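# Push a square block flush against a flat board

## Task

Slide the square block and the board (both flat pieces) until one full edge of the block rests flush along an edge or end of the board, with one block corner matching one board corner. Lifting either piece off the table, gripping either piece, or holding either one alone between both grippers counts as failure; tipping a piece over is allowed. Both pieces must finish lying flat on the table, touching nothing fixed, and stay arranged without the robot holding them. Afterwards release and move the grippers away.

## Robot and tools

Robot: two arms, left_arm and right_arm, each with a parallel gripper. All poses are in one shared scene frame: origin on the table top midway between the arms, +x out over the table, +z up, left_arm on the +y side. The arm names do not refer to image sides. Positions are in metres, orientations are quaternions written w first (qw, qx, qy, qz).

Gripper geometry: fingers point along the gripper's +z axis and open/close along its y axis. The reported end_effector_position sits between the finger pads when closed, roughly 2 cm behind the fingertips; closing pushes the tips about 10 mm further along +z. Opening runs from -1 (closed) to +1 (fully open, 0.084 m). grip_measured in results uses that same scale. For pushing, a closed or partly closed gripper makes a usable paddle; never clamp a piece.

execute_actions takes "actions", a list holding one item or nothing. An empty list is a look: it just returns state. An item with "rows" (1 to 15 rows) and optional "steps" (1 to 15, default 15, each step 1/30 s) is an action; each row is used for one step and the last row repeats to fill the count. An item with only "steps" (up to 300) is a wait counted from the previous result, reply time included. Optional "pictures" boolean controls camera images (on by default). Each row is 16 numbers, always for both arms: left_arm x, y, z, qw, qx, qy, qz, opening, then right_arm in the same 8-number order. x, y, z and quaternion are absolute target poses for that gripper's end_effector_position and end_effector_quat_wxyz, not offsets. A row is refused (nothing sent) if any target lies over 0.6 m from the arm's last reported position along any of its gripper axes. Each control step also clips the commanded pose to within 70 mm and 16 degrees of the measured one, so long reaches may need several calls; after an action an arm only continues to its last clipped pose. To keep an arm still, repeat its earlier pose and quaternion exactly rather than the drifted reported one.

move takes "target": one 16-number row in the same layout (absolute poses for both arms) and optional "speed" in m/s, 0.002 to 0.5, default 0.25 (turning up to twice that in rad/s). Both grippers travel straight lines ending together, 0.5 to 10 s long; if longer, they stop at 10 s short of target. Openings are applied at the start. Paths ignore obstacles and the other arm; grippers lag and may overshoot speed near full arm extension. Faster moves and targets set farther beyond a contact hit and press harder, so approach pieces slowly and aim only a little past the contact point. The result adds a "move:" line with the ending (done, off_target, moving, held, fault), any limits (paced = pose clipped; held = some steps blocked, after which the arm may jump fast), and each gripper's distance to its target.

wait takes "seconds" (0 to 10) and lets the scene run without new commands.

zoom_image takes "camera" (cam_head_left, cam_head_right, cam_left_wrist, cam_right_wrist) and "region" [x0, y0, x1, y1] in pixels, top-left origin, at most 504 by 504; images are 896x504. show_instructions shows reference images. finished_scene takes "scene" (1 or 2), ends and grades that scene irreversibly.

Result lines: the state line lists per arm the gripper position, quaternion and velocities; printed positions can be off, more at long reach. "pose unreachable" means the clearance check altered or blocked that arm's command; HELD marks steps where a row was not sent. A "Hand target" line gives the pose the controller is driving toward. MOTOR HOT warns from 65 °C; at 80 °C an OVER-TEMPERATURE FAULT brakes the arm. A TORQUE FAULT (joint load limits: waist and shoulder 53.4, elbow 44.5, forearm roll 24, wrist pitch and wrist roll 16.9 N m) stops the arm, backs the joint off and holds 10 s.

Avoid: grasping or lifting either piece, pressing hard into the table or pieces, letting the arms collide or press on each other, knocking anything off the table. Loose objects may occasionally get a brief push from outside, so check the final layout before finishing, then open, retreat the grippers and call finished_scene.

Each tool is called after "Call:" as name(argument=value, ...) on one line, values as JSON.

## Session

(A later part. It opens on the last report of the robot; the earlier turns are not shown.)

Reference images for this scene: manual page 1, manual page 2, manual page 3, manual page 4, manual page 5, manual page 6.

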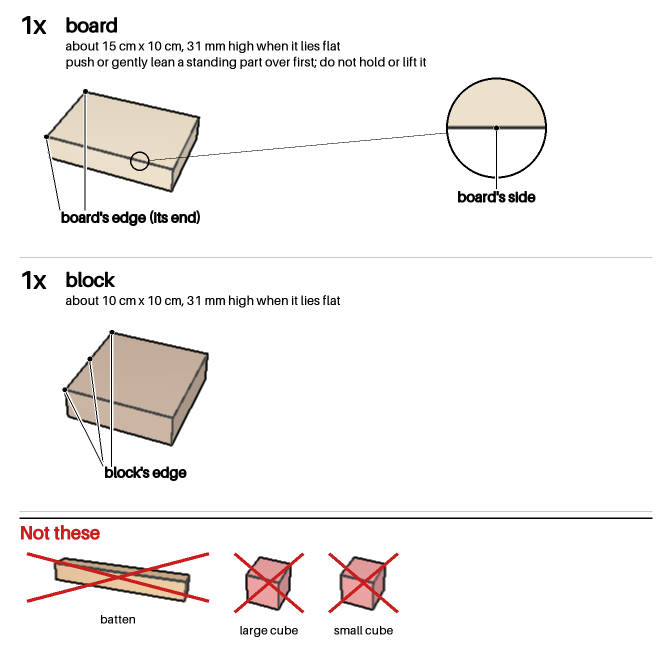

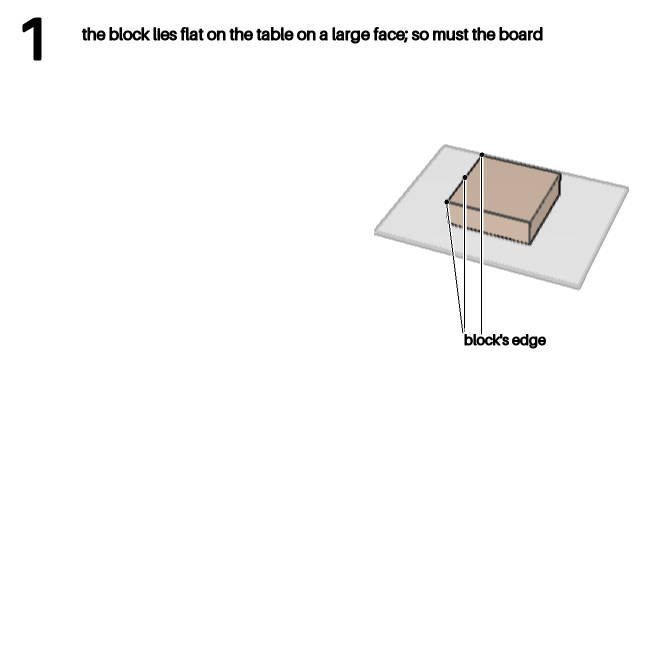

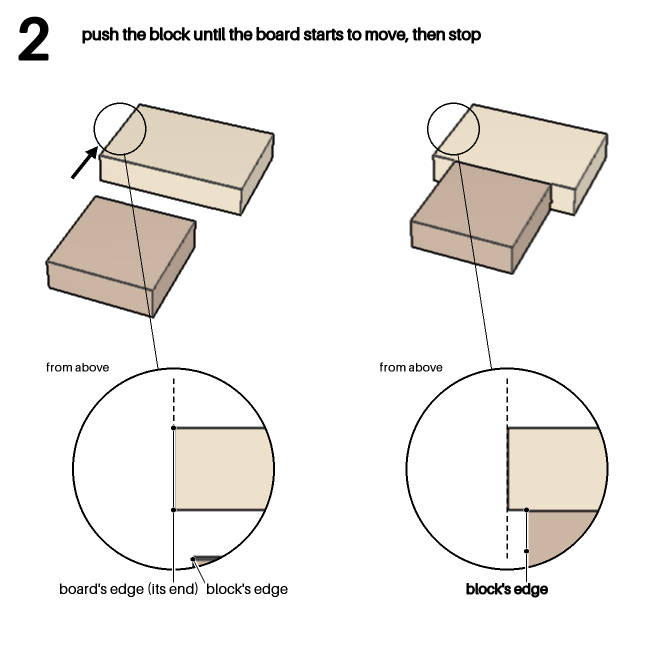

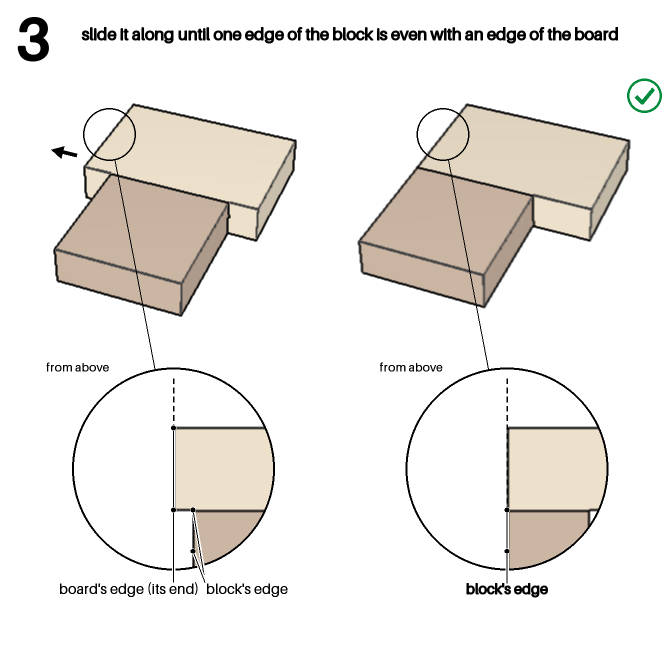

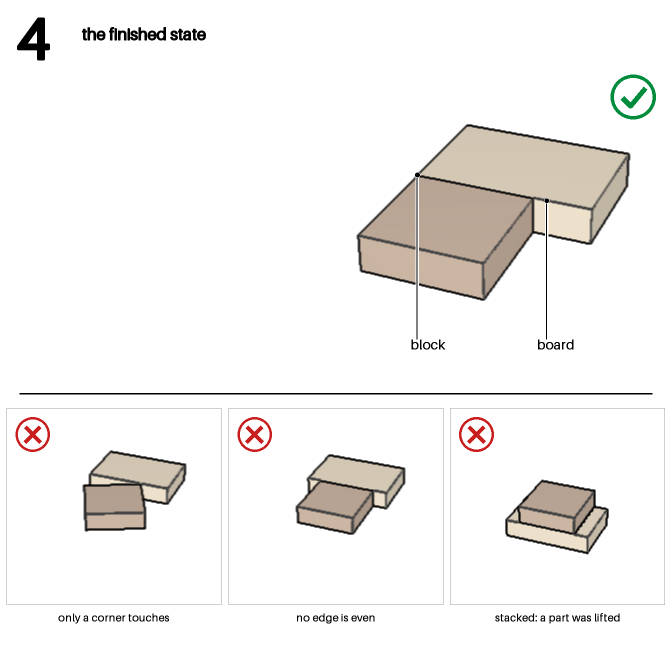

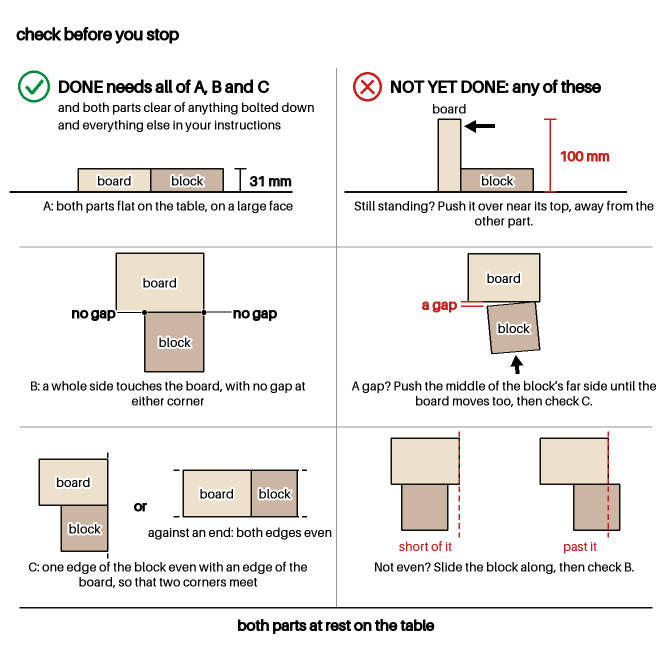

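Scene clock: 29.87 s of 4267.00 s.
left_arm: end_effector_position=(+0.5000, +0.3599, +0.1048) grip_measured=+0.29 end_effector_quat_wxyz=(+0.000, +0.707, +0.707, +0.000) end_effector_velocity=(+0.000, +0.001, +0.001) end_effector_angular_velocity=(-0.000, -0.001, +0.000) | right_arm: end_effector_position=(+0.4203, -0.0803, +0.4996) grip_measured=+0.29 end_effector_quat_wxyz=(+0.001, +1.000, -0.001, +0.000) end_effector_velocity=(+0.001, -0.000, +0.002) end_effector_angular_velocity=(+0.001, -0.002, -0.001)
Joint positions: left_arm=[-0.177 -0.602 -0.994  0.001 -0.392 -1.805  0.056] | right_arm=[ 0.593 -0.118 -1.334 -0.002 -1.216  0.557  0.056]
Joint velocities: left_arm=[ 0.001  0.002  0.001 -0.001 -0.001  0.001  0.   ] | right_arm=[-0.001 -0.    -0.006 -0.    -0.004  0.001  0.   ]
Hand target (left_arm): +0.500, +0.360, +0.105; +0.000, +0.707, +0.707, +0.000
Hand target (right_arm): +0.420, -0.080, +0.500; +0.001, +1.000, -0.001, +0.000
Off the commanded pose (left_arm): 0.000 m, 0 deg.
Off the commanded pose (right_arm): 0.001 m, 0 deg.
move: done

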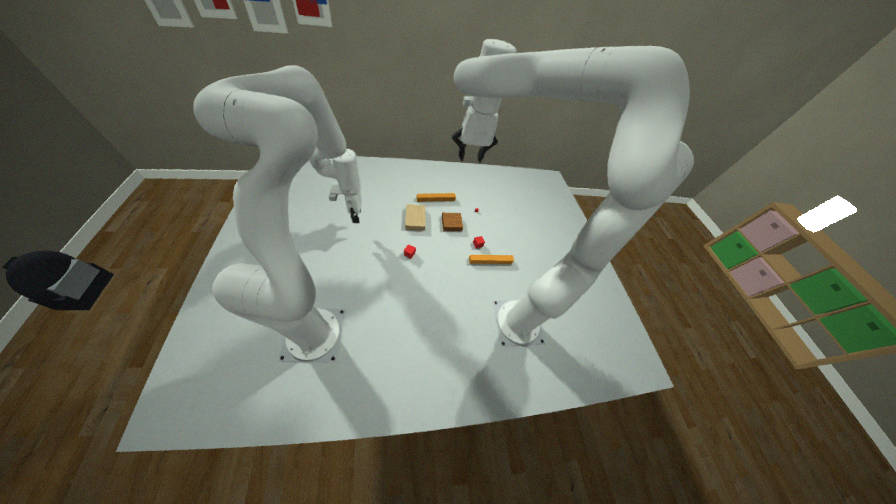

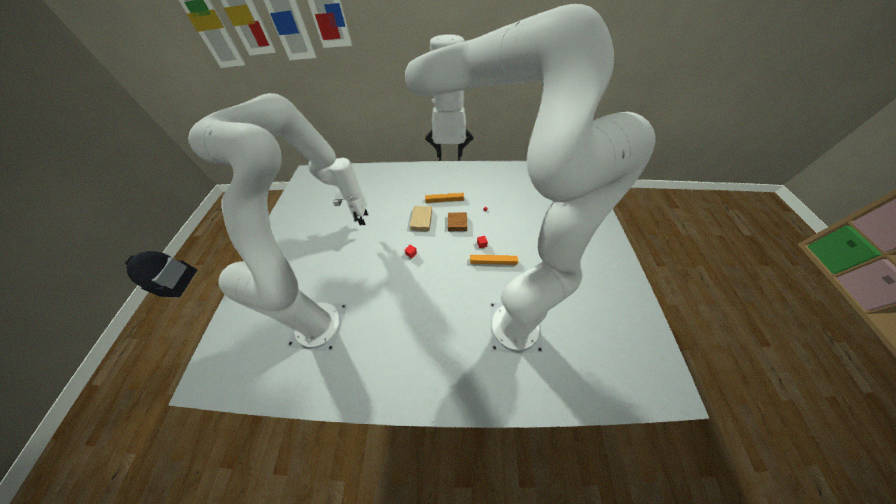

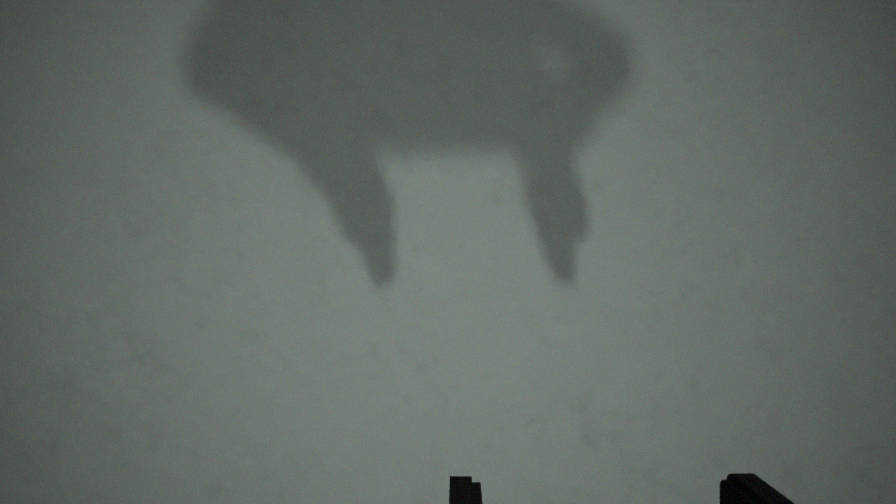

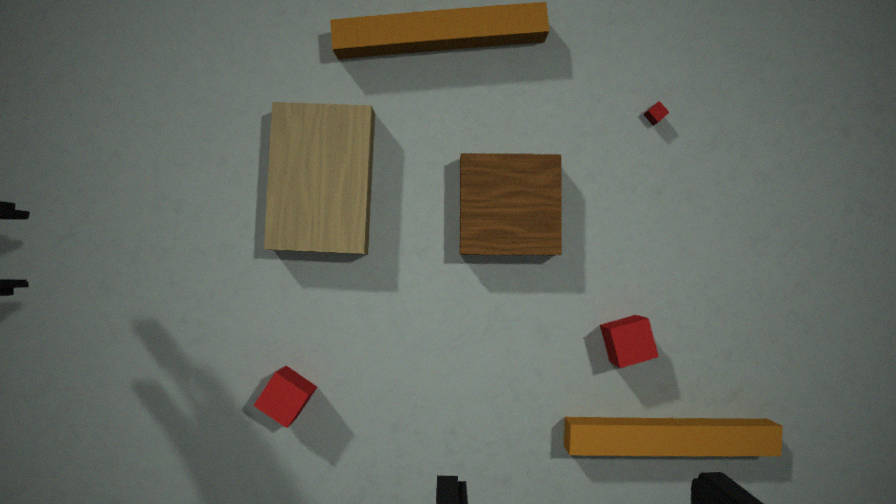

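Call:
move(target=[0.5,0.36,0.105,0,0.707,0.707,0,0.3,0.545,-0.2,0.08,0,0.707,0.707,0,0.3])

Call:
move(target=[0.5,0.36,0.105,0,0.707,0.707,0,0.3,0.545,-0.2,0.034,0,0.707,0.707,0,0.3], speed=0.08)

Call:
move(target=[0.5,0.36,0.105,0,0.707,0.707,0,0.3,0.546,-0.06,0.034,0,0.707,0.707,0,0.3], speed=0.035)

Call:
move(target=[0.5,0.36,0.105,0,0.707,0.707,0,0.3,0.546,-0.08,0.2,0,0.707,0.707,0,0.3], speed=0.15)

Scene clock: 44.03 s of 4267.00 s.
left_arm: end_effector_position=(+0.5000, +0.3600, +0.1050) grip_measured=+0.29 end_effector_quat_wxyz=(+0.000, +0.707, +0.707, -0.000) end_effector_velocity=(-0.000, +0.000, +0.000) end_effector_angular_velocity=(-0.000, +0.000, +0.000) | right_arm: end_effector_position=(+0.5445, -0.1996, +0.0804) grip_measured=+0.29 end_effector_quat_wxyz=(-0.001, +0.707, +0.707, +0.000) end_effector_velocity=(+0.001, -0.001, -0.002) end_effector_angular_velocity=(+0.003, +0.001, +0.008)
Joint positions: left_arm=[-0.177 -0.601 -0.994  0.    -0.393 -1.804  0.056] | right_arm=[ 0.292 -0.725 -1.134  0.004 -0.41  -1.321  0.056]
Joint velocities: left_arm=[ 0.     0.001  0.001 -0.    -0.     0.     0.   ] | right_arm=[-0.004 -0.004 -0.003  0.009  0.001 -0.02   0.   ]
Hand target (left_arm): +0.500, +0.360, +0.105; +0.000, +0.707, +0.707, -0.000
Hand target (right_arm): +0.545, -0.200, +0.080; -0.001, +0.707, +0.707, +0.000
Off the commanded pose (left_arm): 0.000 m, 0 deg.
Off the commanded pose (right_arm): 0.001 m, 0 deg.
After step 90, 7.50 s passed at rest.
move: done

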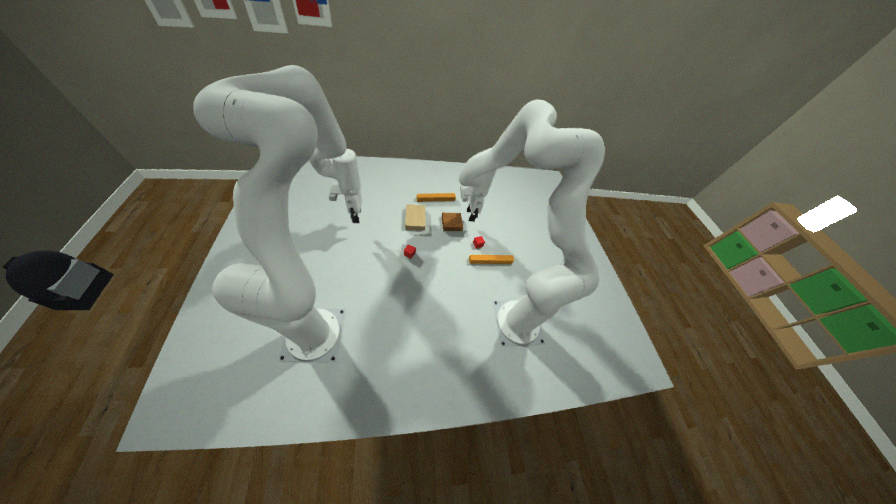

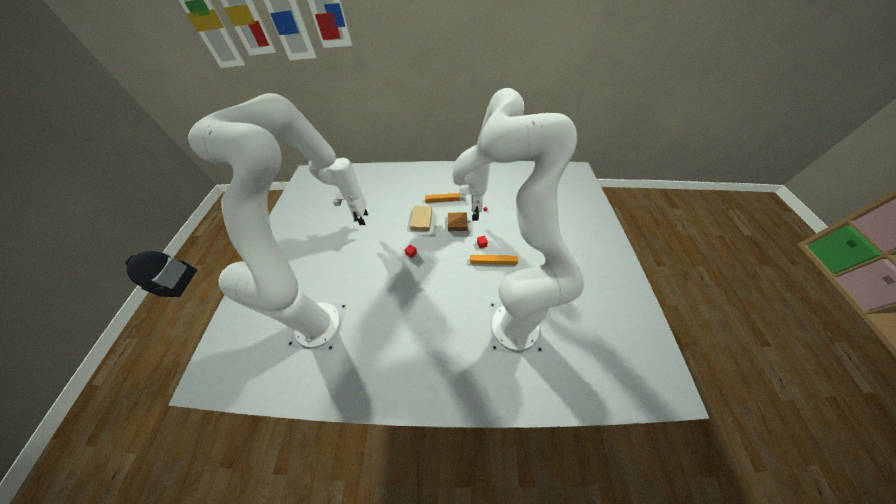

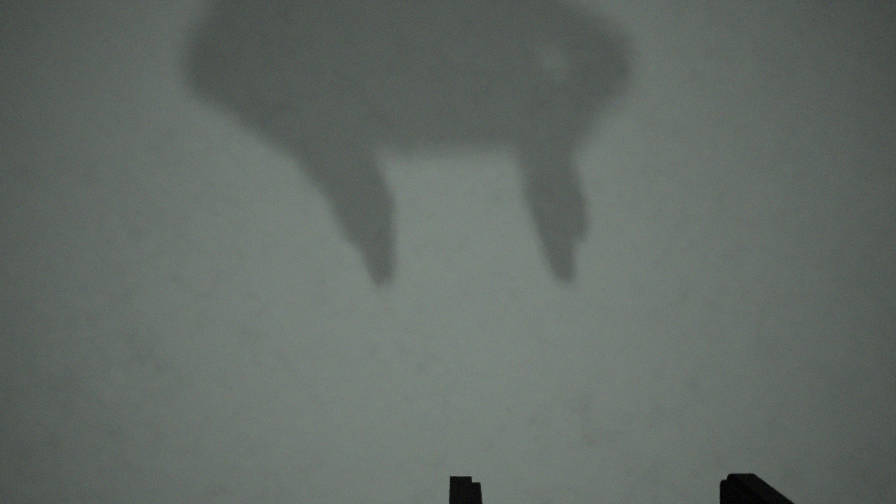

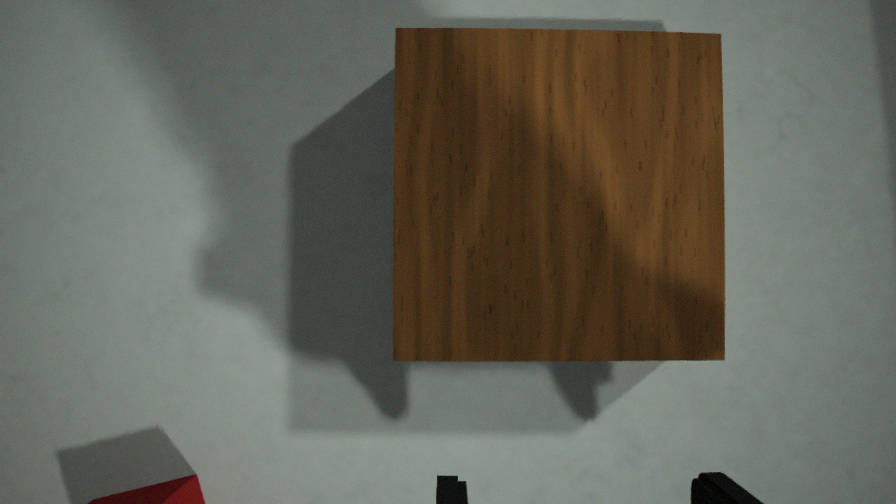

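Scene clock: 45.00 s of 4267.00 s.
left_arm: end_effector_position=(+0.5000, +0.3600, +0.1050) grip_measured=+0.29 end_effector_quat_wxyz=(+0.000, +0.707, +0.707, +0.000) end_effector_velocity=(+0.000, +0.000, -0.000) end_effector_angular_velocity=(+0.000, +0.000, -0.001) | right_arm: end_effector_position=(+0.5451, -0.1999, +0.0344) grip_measured=+0.29 end_effector_quat_wxyz=(+0.000, +0.707, +0.707, +0.000) end_effector_velocity=(+0.000, -0.000, -0.003) end_effector_angular_velocity=(+0.000, -0.000, -0.001)
Joint positions: left_arm=[-0.177 -0.601 -0.994  0.    -0.393 -1.804  0.056] | right_arm=[ 0.292 -0.815 -1.151  0.    -0.336 -1.317  0.056]
Joint velocities: left_arm=[ 0.    -0.001 -0.     0.001  0.    -0.    -0.   ] | right_arm=[-0.001 -0.006 -0.001 -0.     0.005  0.     0.   ]
Hand target (left_arm): +0.500, +0.360, +0.105; -0.000, +0.707, +0.707, +0.000
Hand target (right_arm): +0.545, -0.200, +0.034; -0.000, +0.707, +0.707, +0.000
Off the commanded pose (left_arm): 0.000 m, 0 deg.
Off the commanded pose (right_arm): 0.000 m, 0 deg.
move: done

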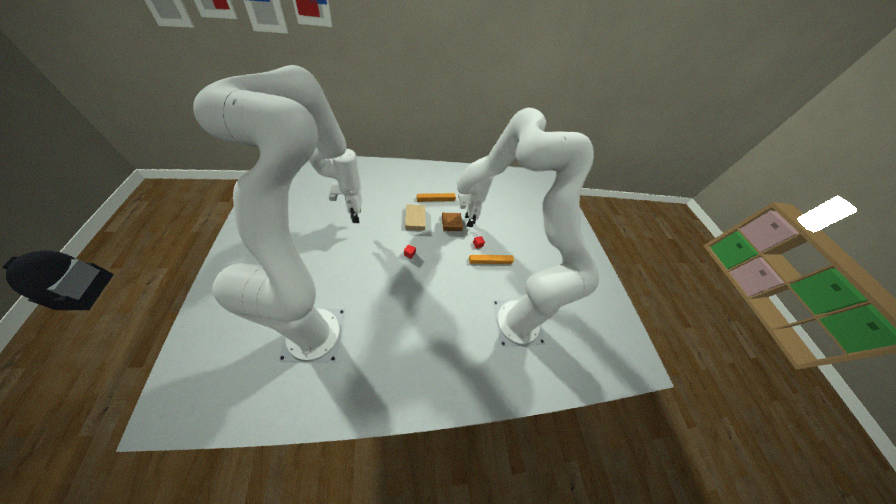

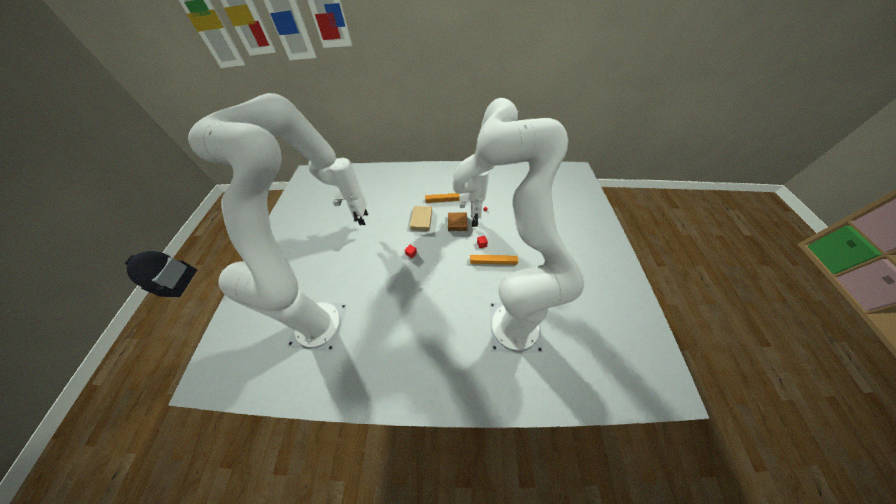

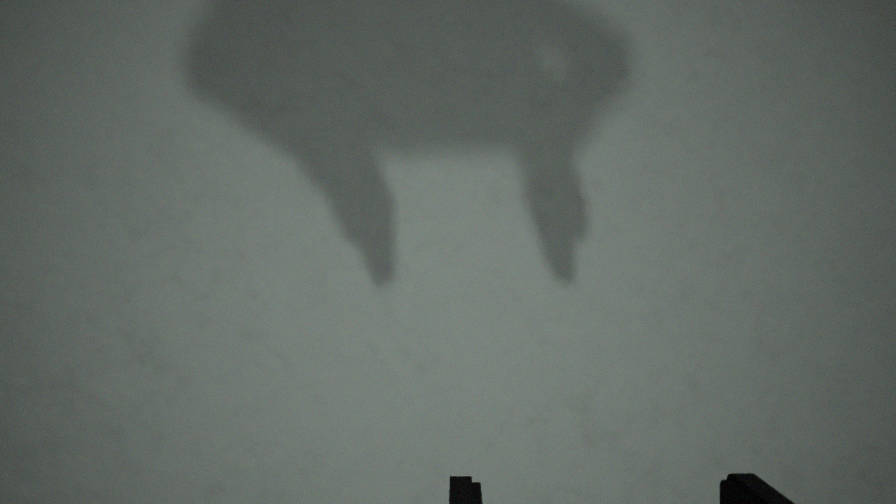

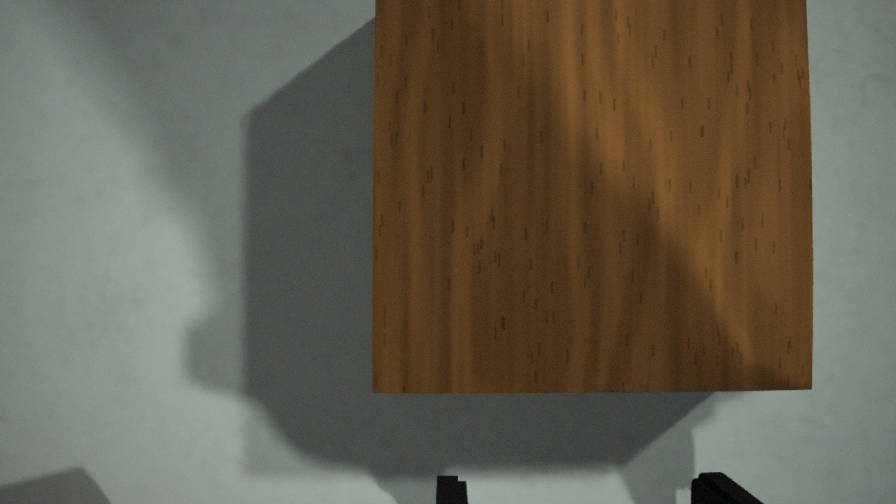

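Scene clock: 49.33 s of 4267.00 s.
left_arm: end_effector_position=(+0.5000, +0.3600, +0.1050) grip_measured=+0.29 end_effector_quat_wxyz=(-0.000, +0.707, +0.707, -0.000) end_effector_velocity=(-0.001, +0.000, -0.001) end_effector_angular_velocity=(+0.000, +0.002, -0.000) | right_arm: end_effector_position=(+0.5463, -0.0604, +0.0340) grip_measured=+0.29 end_effector_quat_wxyz=(+0.000, +0.707, +0.707, -0.000) end_effector_velocity=(-0.000, +0.003, +0.000) end_effector_angular_velocity=(+0.001, -0.000, +0.000)
Joint positions: left_arm=[-0.177 -0.601 -0.994  0.    -0.393 -1.804  0.056] | right_arm=[ 0.512 -0.902 -1.323 -0.002 -0.421 -1.094  0.056]
Joint velocities: left_arm=[ 0.    -0.002  0.001 -0.     0.001  0.001  0.   ] | right_arm=[ 0.004 -0.001 -0.003  0.001 -0.002  0.003 -0.   ]
Hand target (left_arm): +0.500, +0.360, +0.105; -0.000, +0.707, +0.707, +0.000
Hand target (right_arm): +0.546, -0.060, +0.034; +0.000, +0.707, +0.707, -0.000
Off the commanded pose (left_arm): 0.000 m, 0 deg.
Off the commanded pose (right_arm): 0.001 m, 0 deg.
move: done

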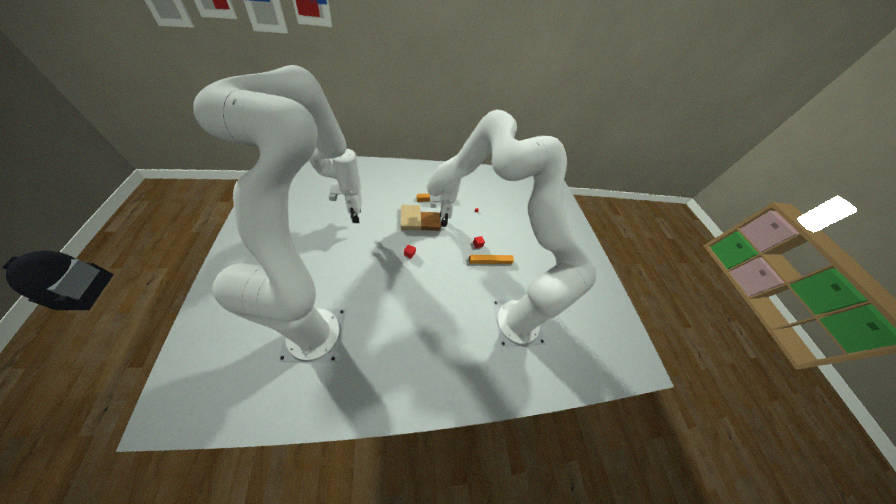

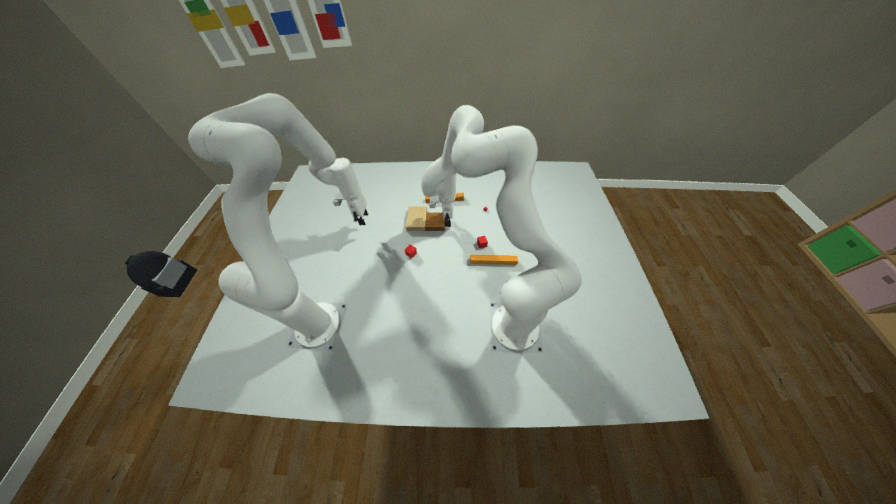

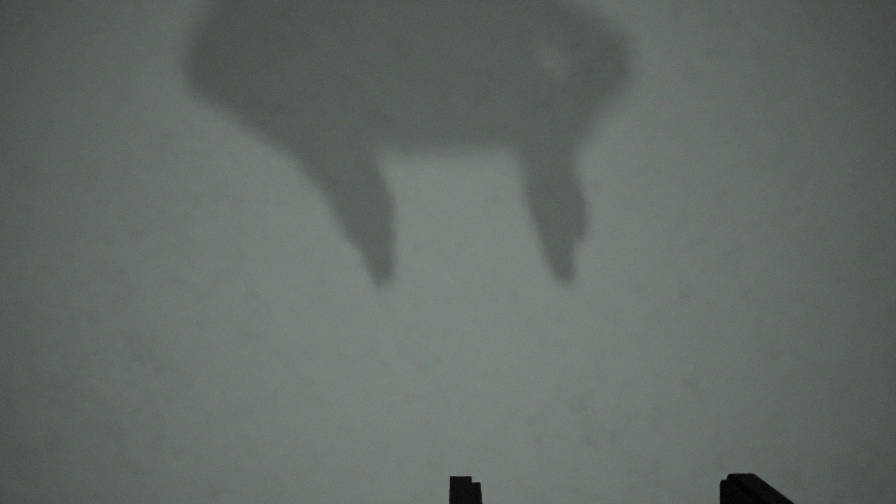

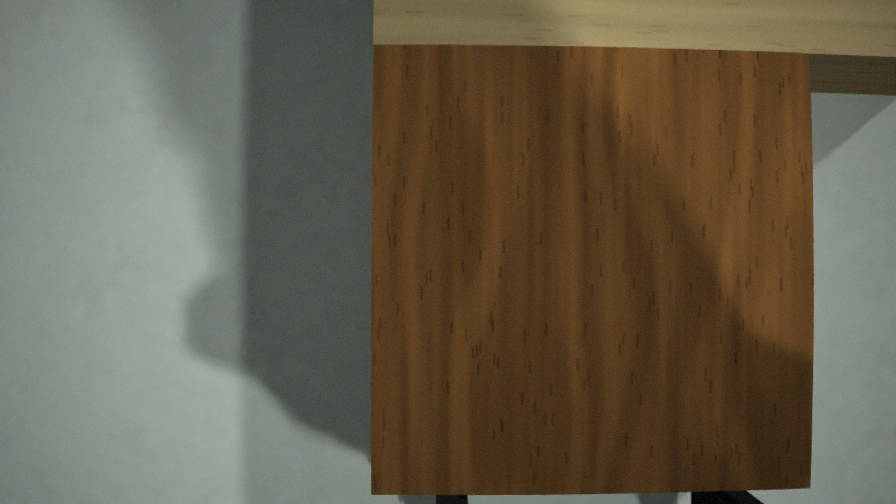

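Scene clock: 50.93 s of 4267.00 s.
left_arm: end_effector_position=(+0.5000, +0.3600, +0.1050) grip_measured=+0.29 end_effector_quat_wxyz=(-0.000, +0.707, +0.707, -0.000) end_effector_velocity=(+0.001, -0.000, +0.001) end_effector_angular_velocity=(-0.000, -0.002, -0.000) | right_arm: end_effector_position=(+0.5459, -0.0801, +0.1995) grip_measured=+0.29 end_effector_quat_wxyz=(+0.000, +0.707, +0.707, -0.000) end_effector_velocity=(-0.000, +0.000, +0.003) end_effector_angular_velocity=(+0.000, +0.000, +0.000)
Joint positions: left_arm=[-0.177 -0.601 -0.994  0.    -0.393 -1.804  0.056] | right_arm=[ 0.484 -0.614 -1.289 -0.    -0.676 -1.125  0.056]
Joint velocities: left_arm=[-0.     0.001 -0.     0.     0.    -0.    -0.   ] | right_arm=[ 0.001  0.004 -0.001  0.001 -0.005 -0.001 -0.   ]
Hand target (left_arm): +0.500, +0.360, +0.105; +0.000, +0.707, +0.707, -0.000
Hand target (right_arm): +0.546, -0.080, +0.200; +0.000, +0.707, +0.707, -0.000
Off the commanded pose (left_arm): 0.000 m, 0 deg.
Off the commanded pose (right_arm): 0.000 m, 0 deg.
move: done

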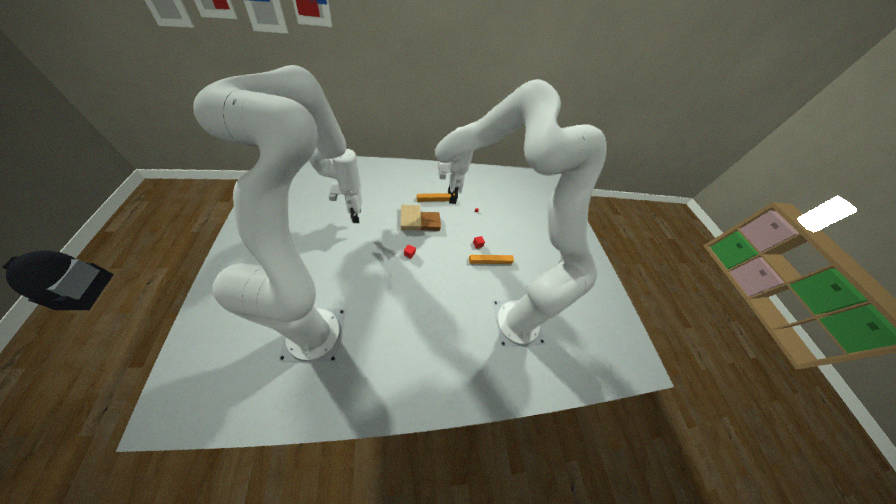

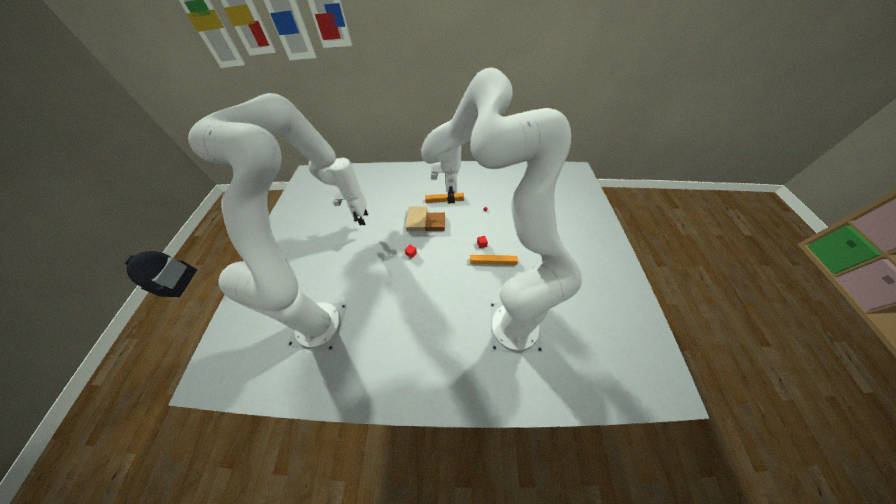

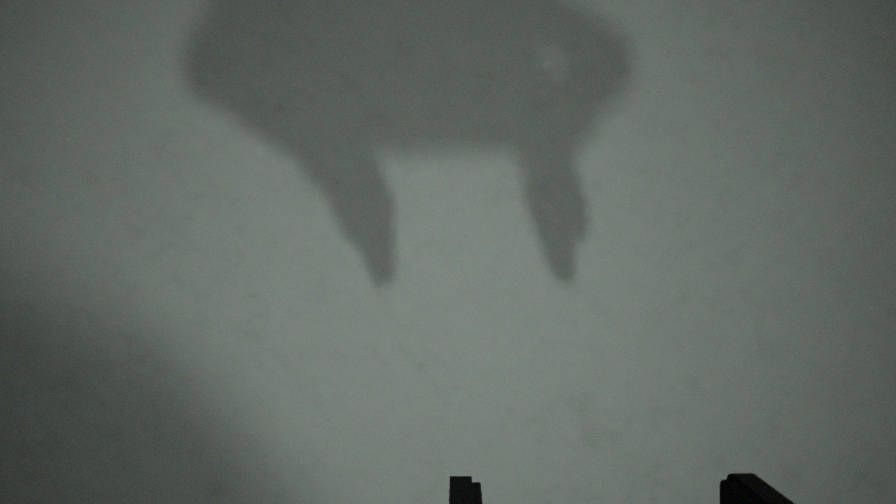

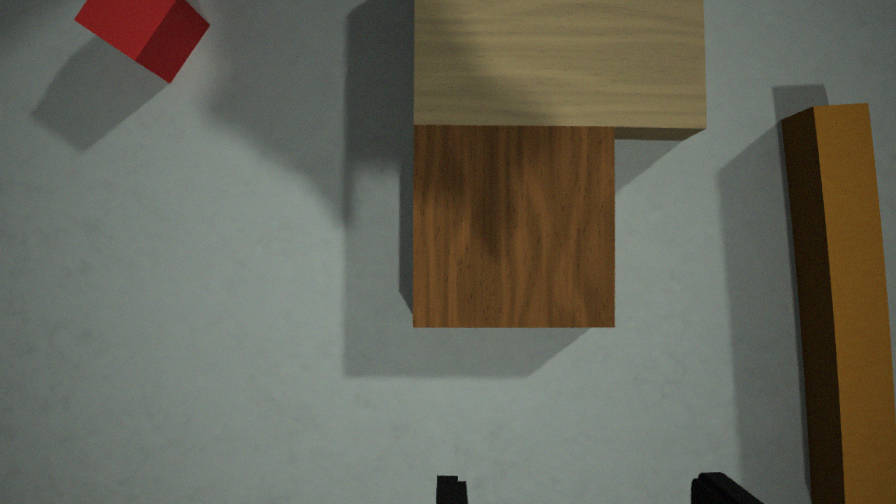

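Call:
finished_scene(scene=2)

The scene is finished: the task was done.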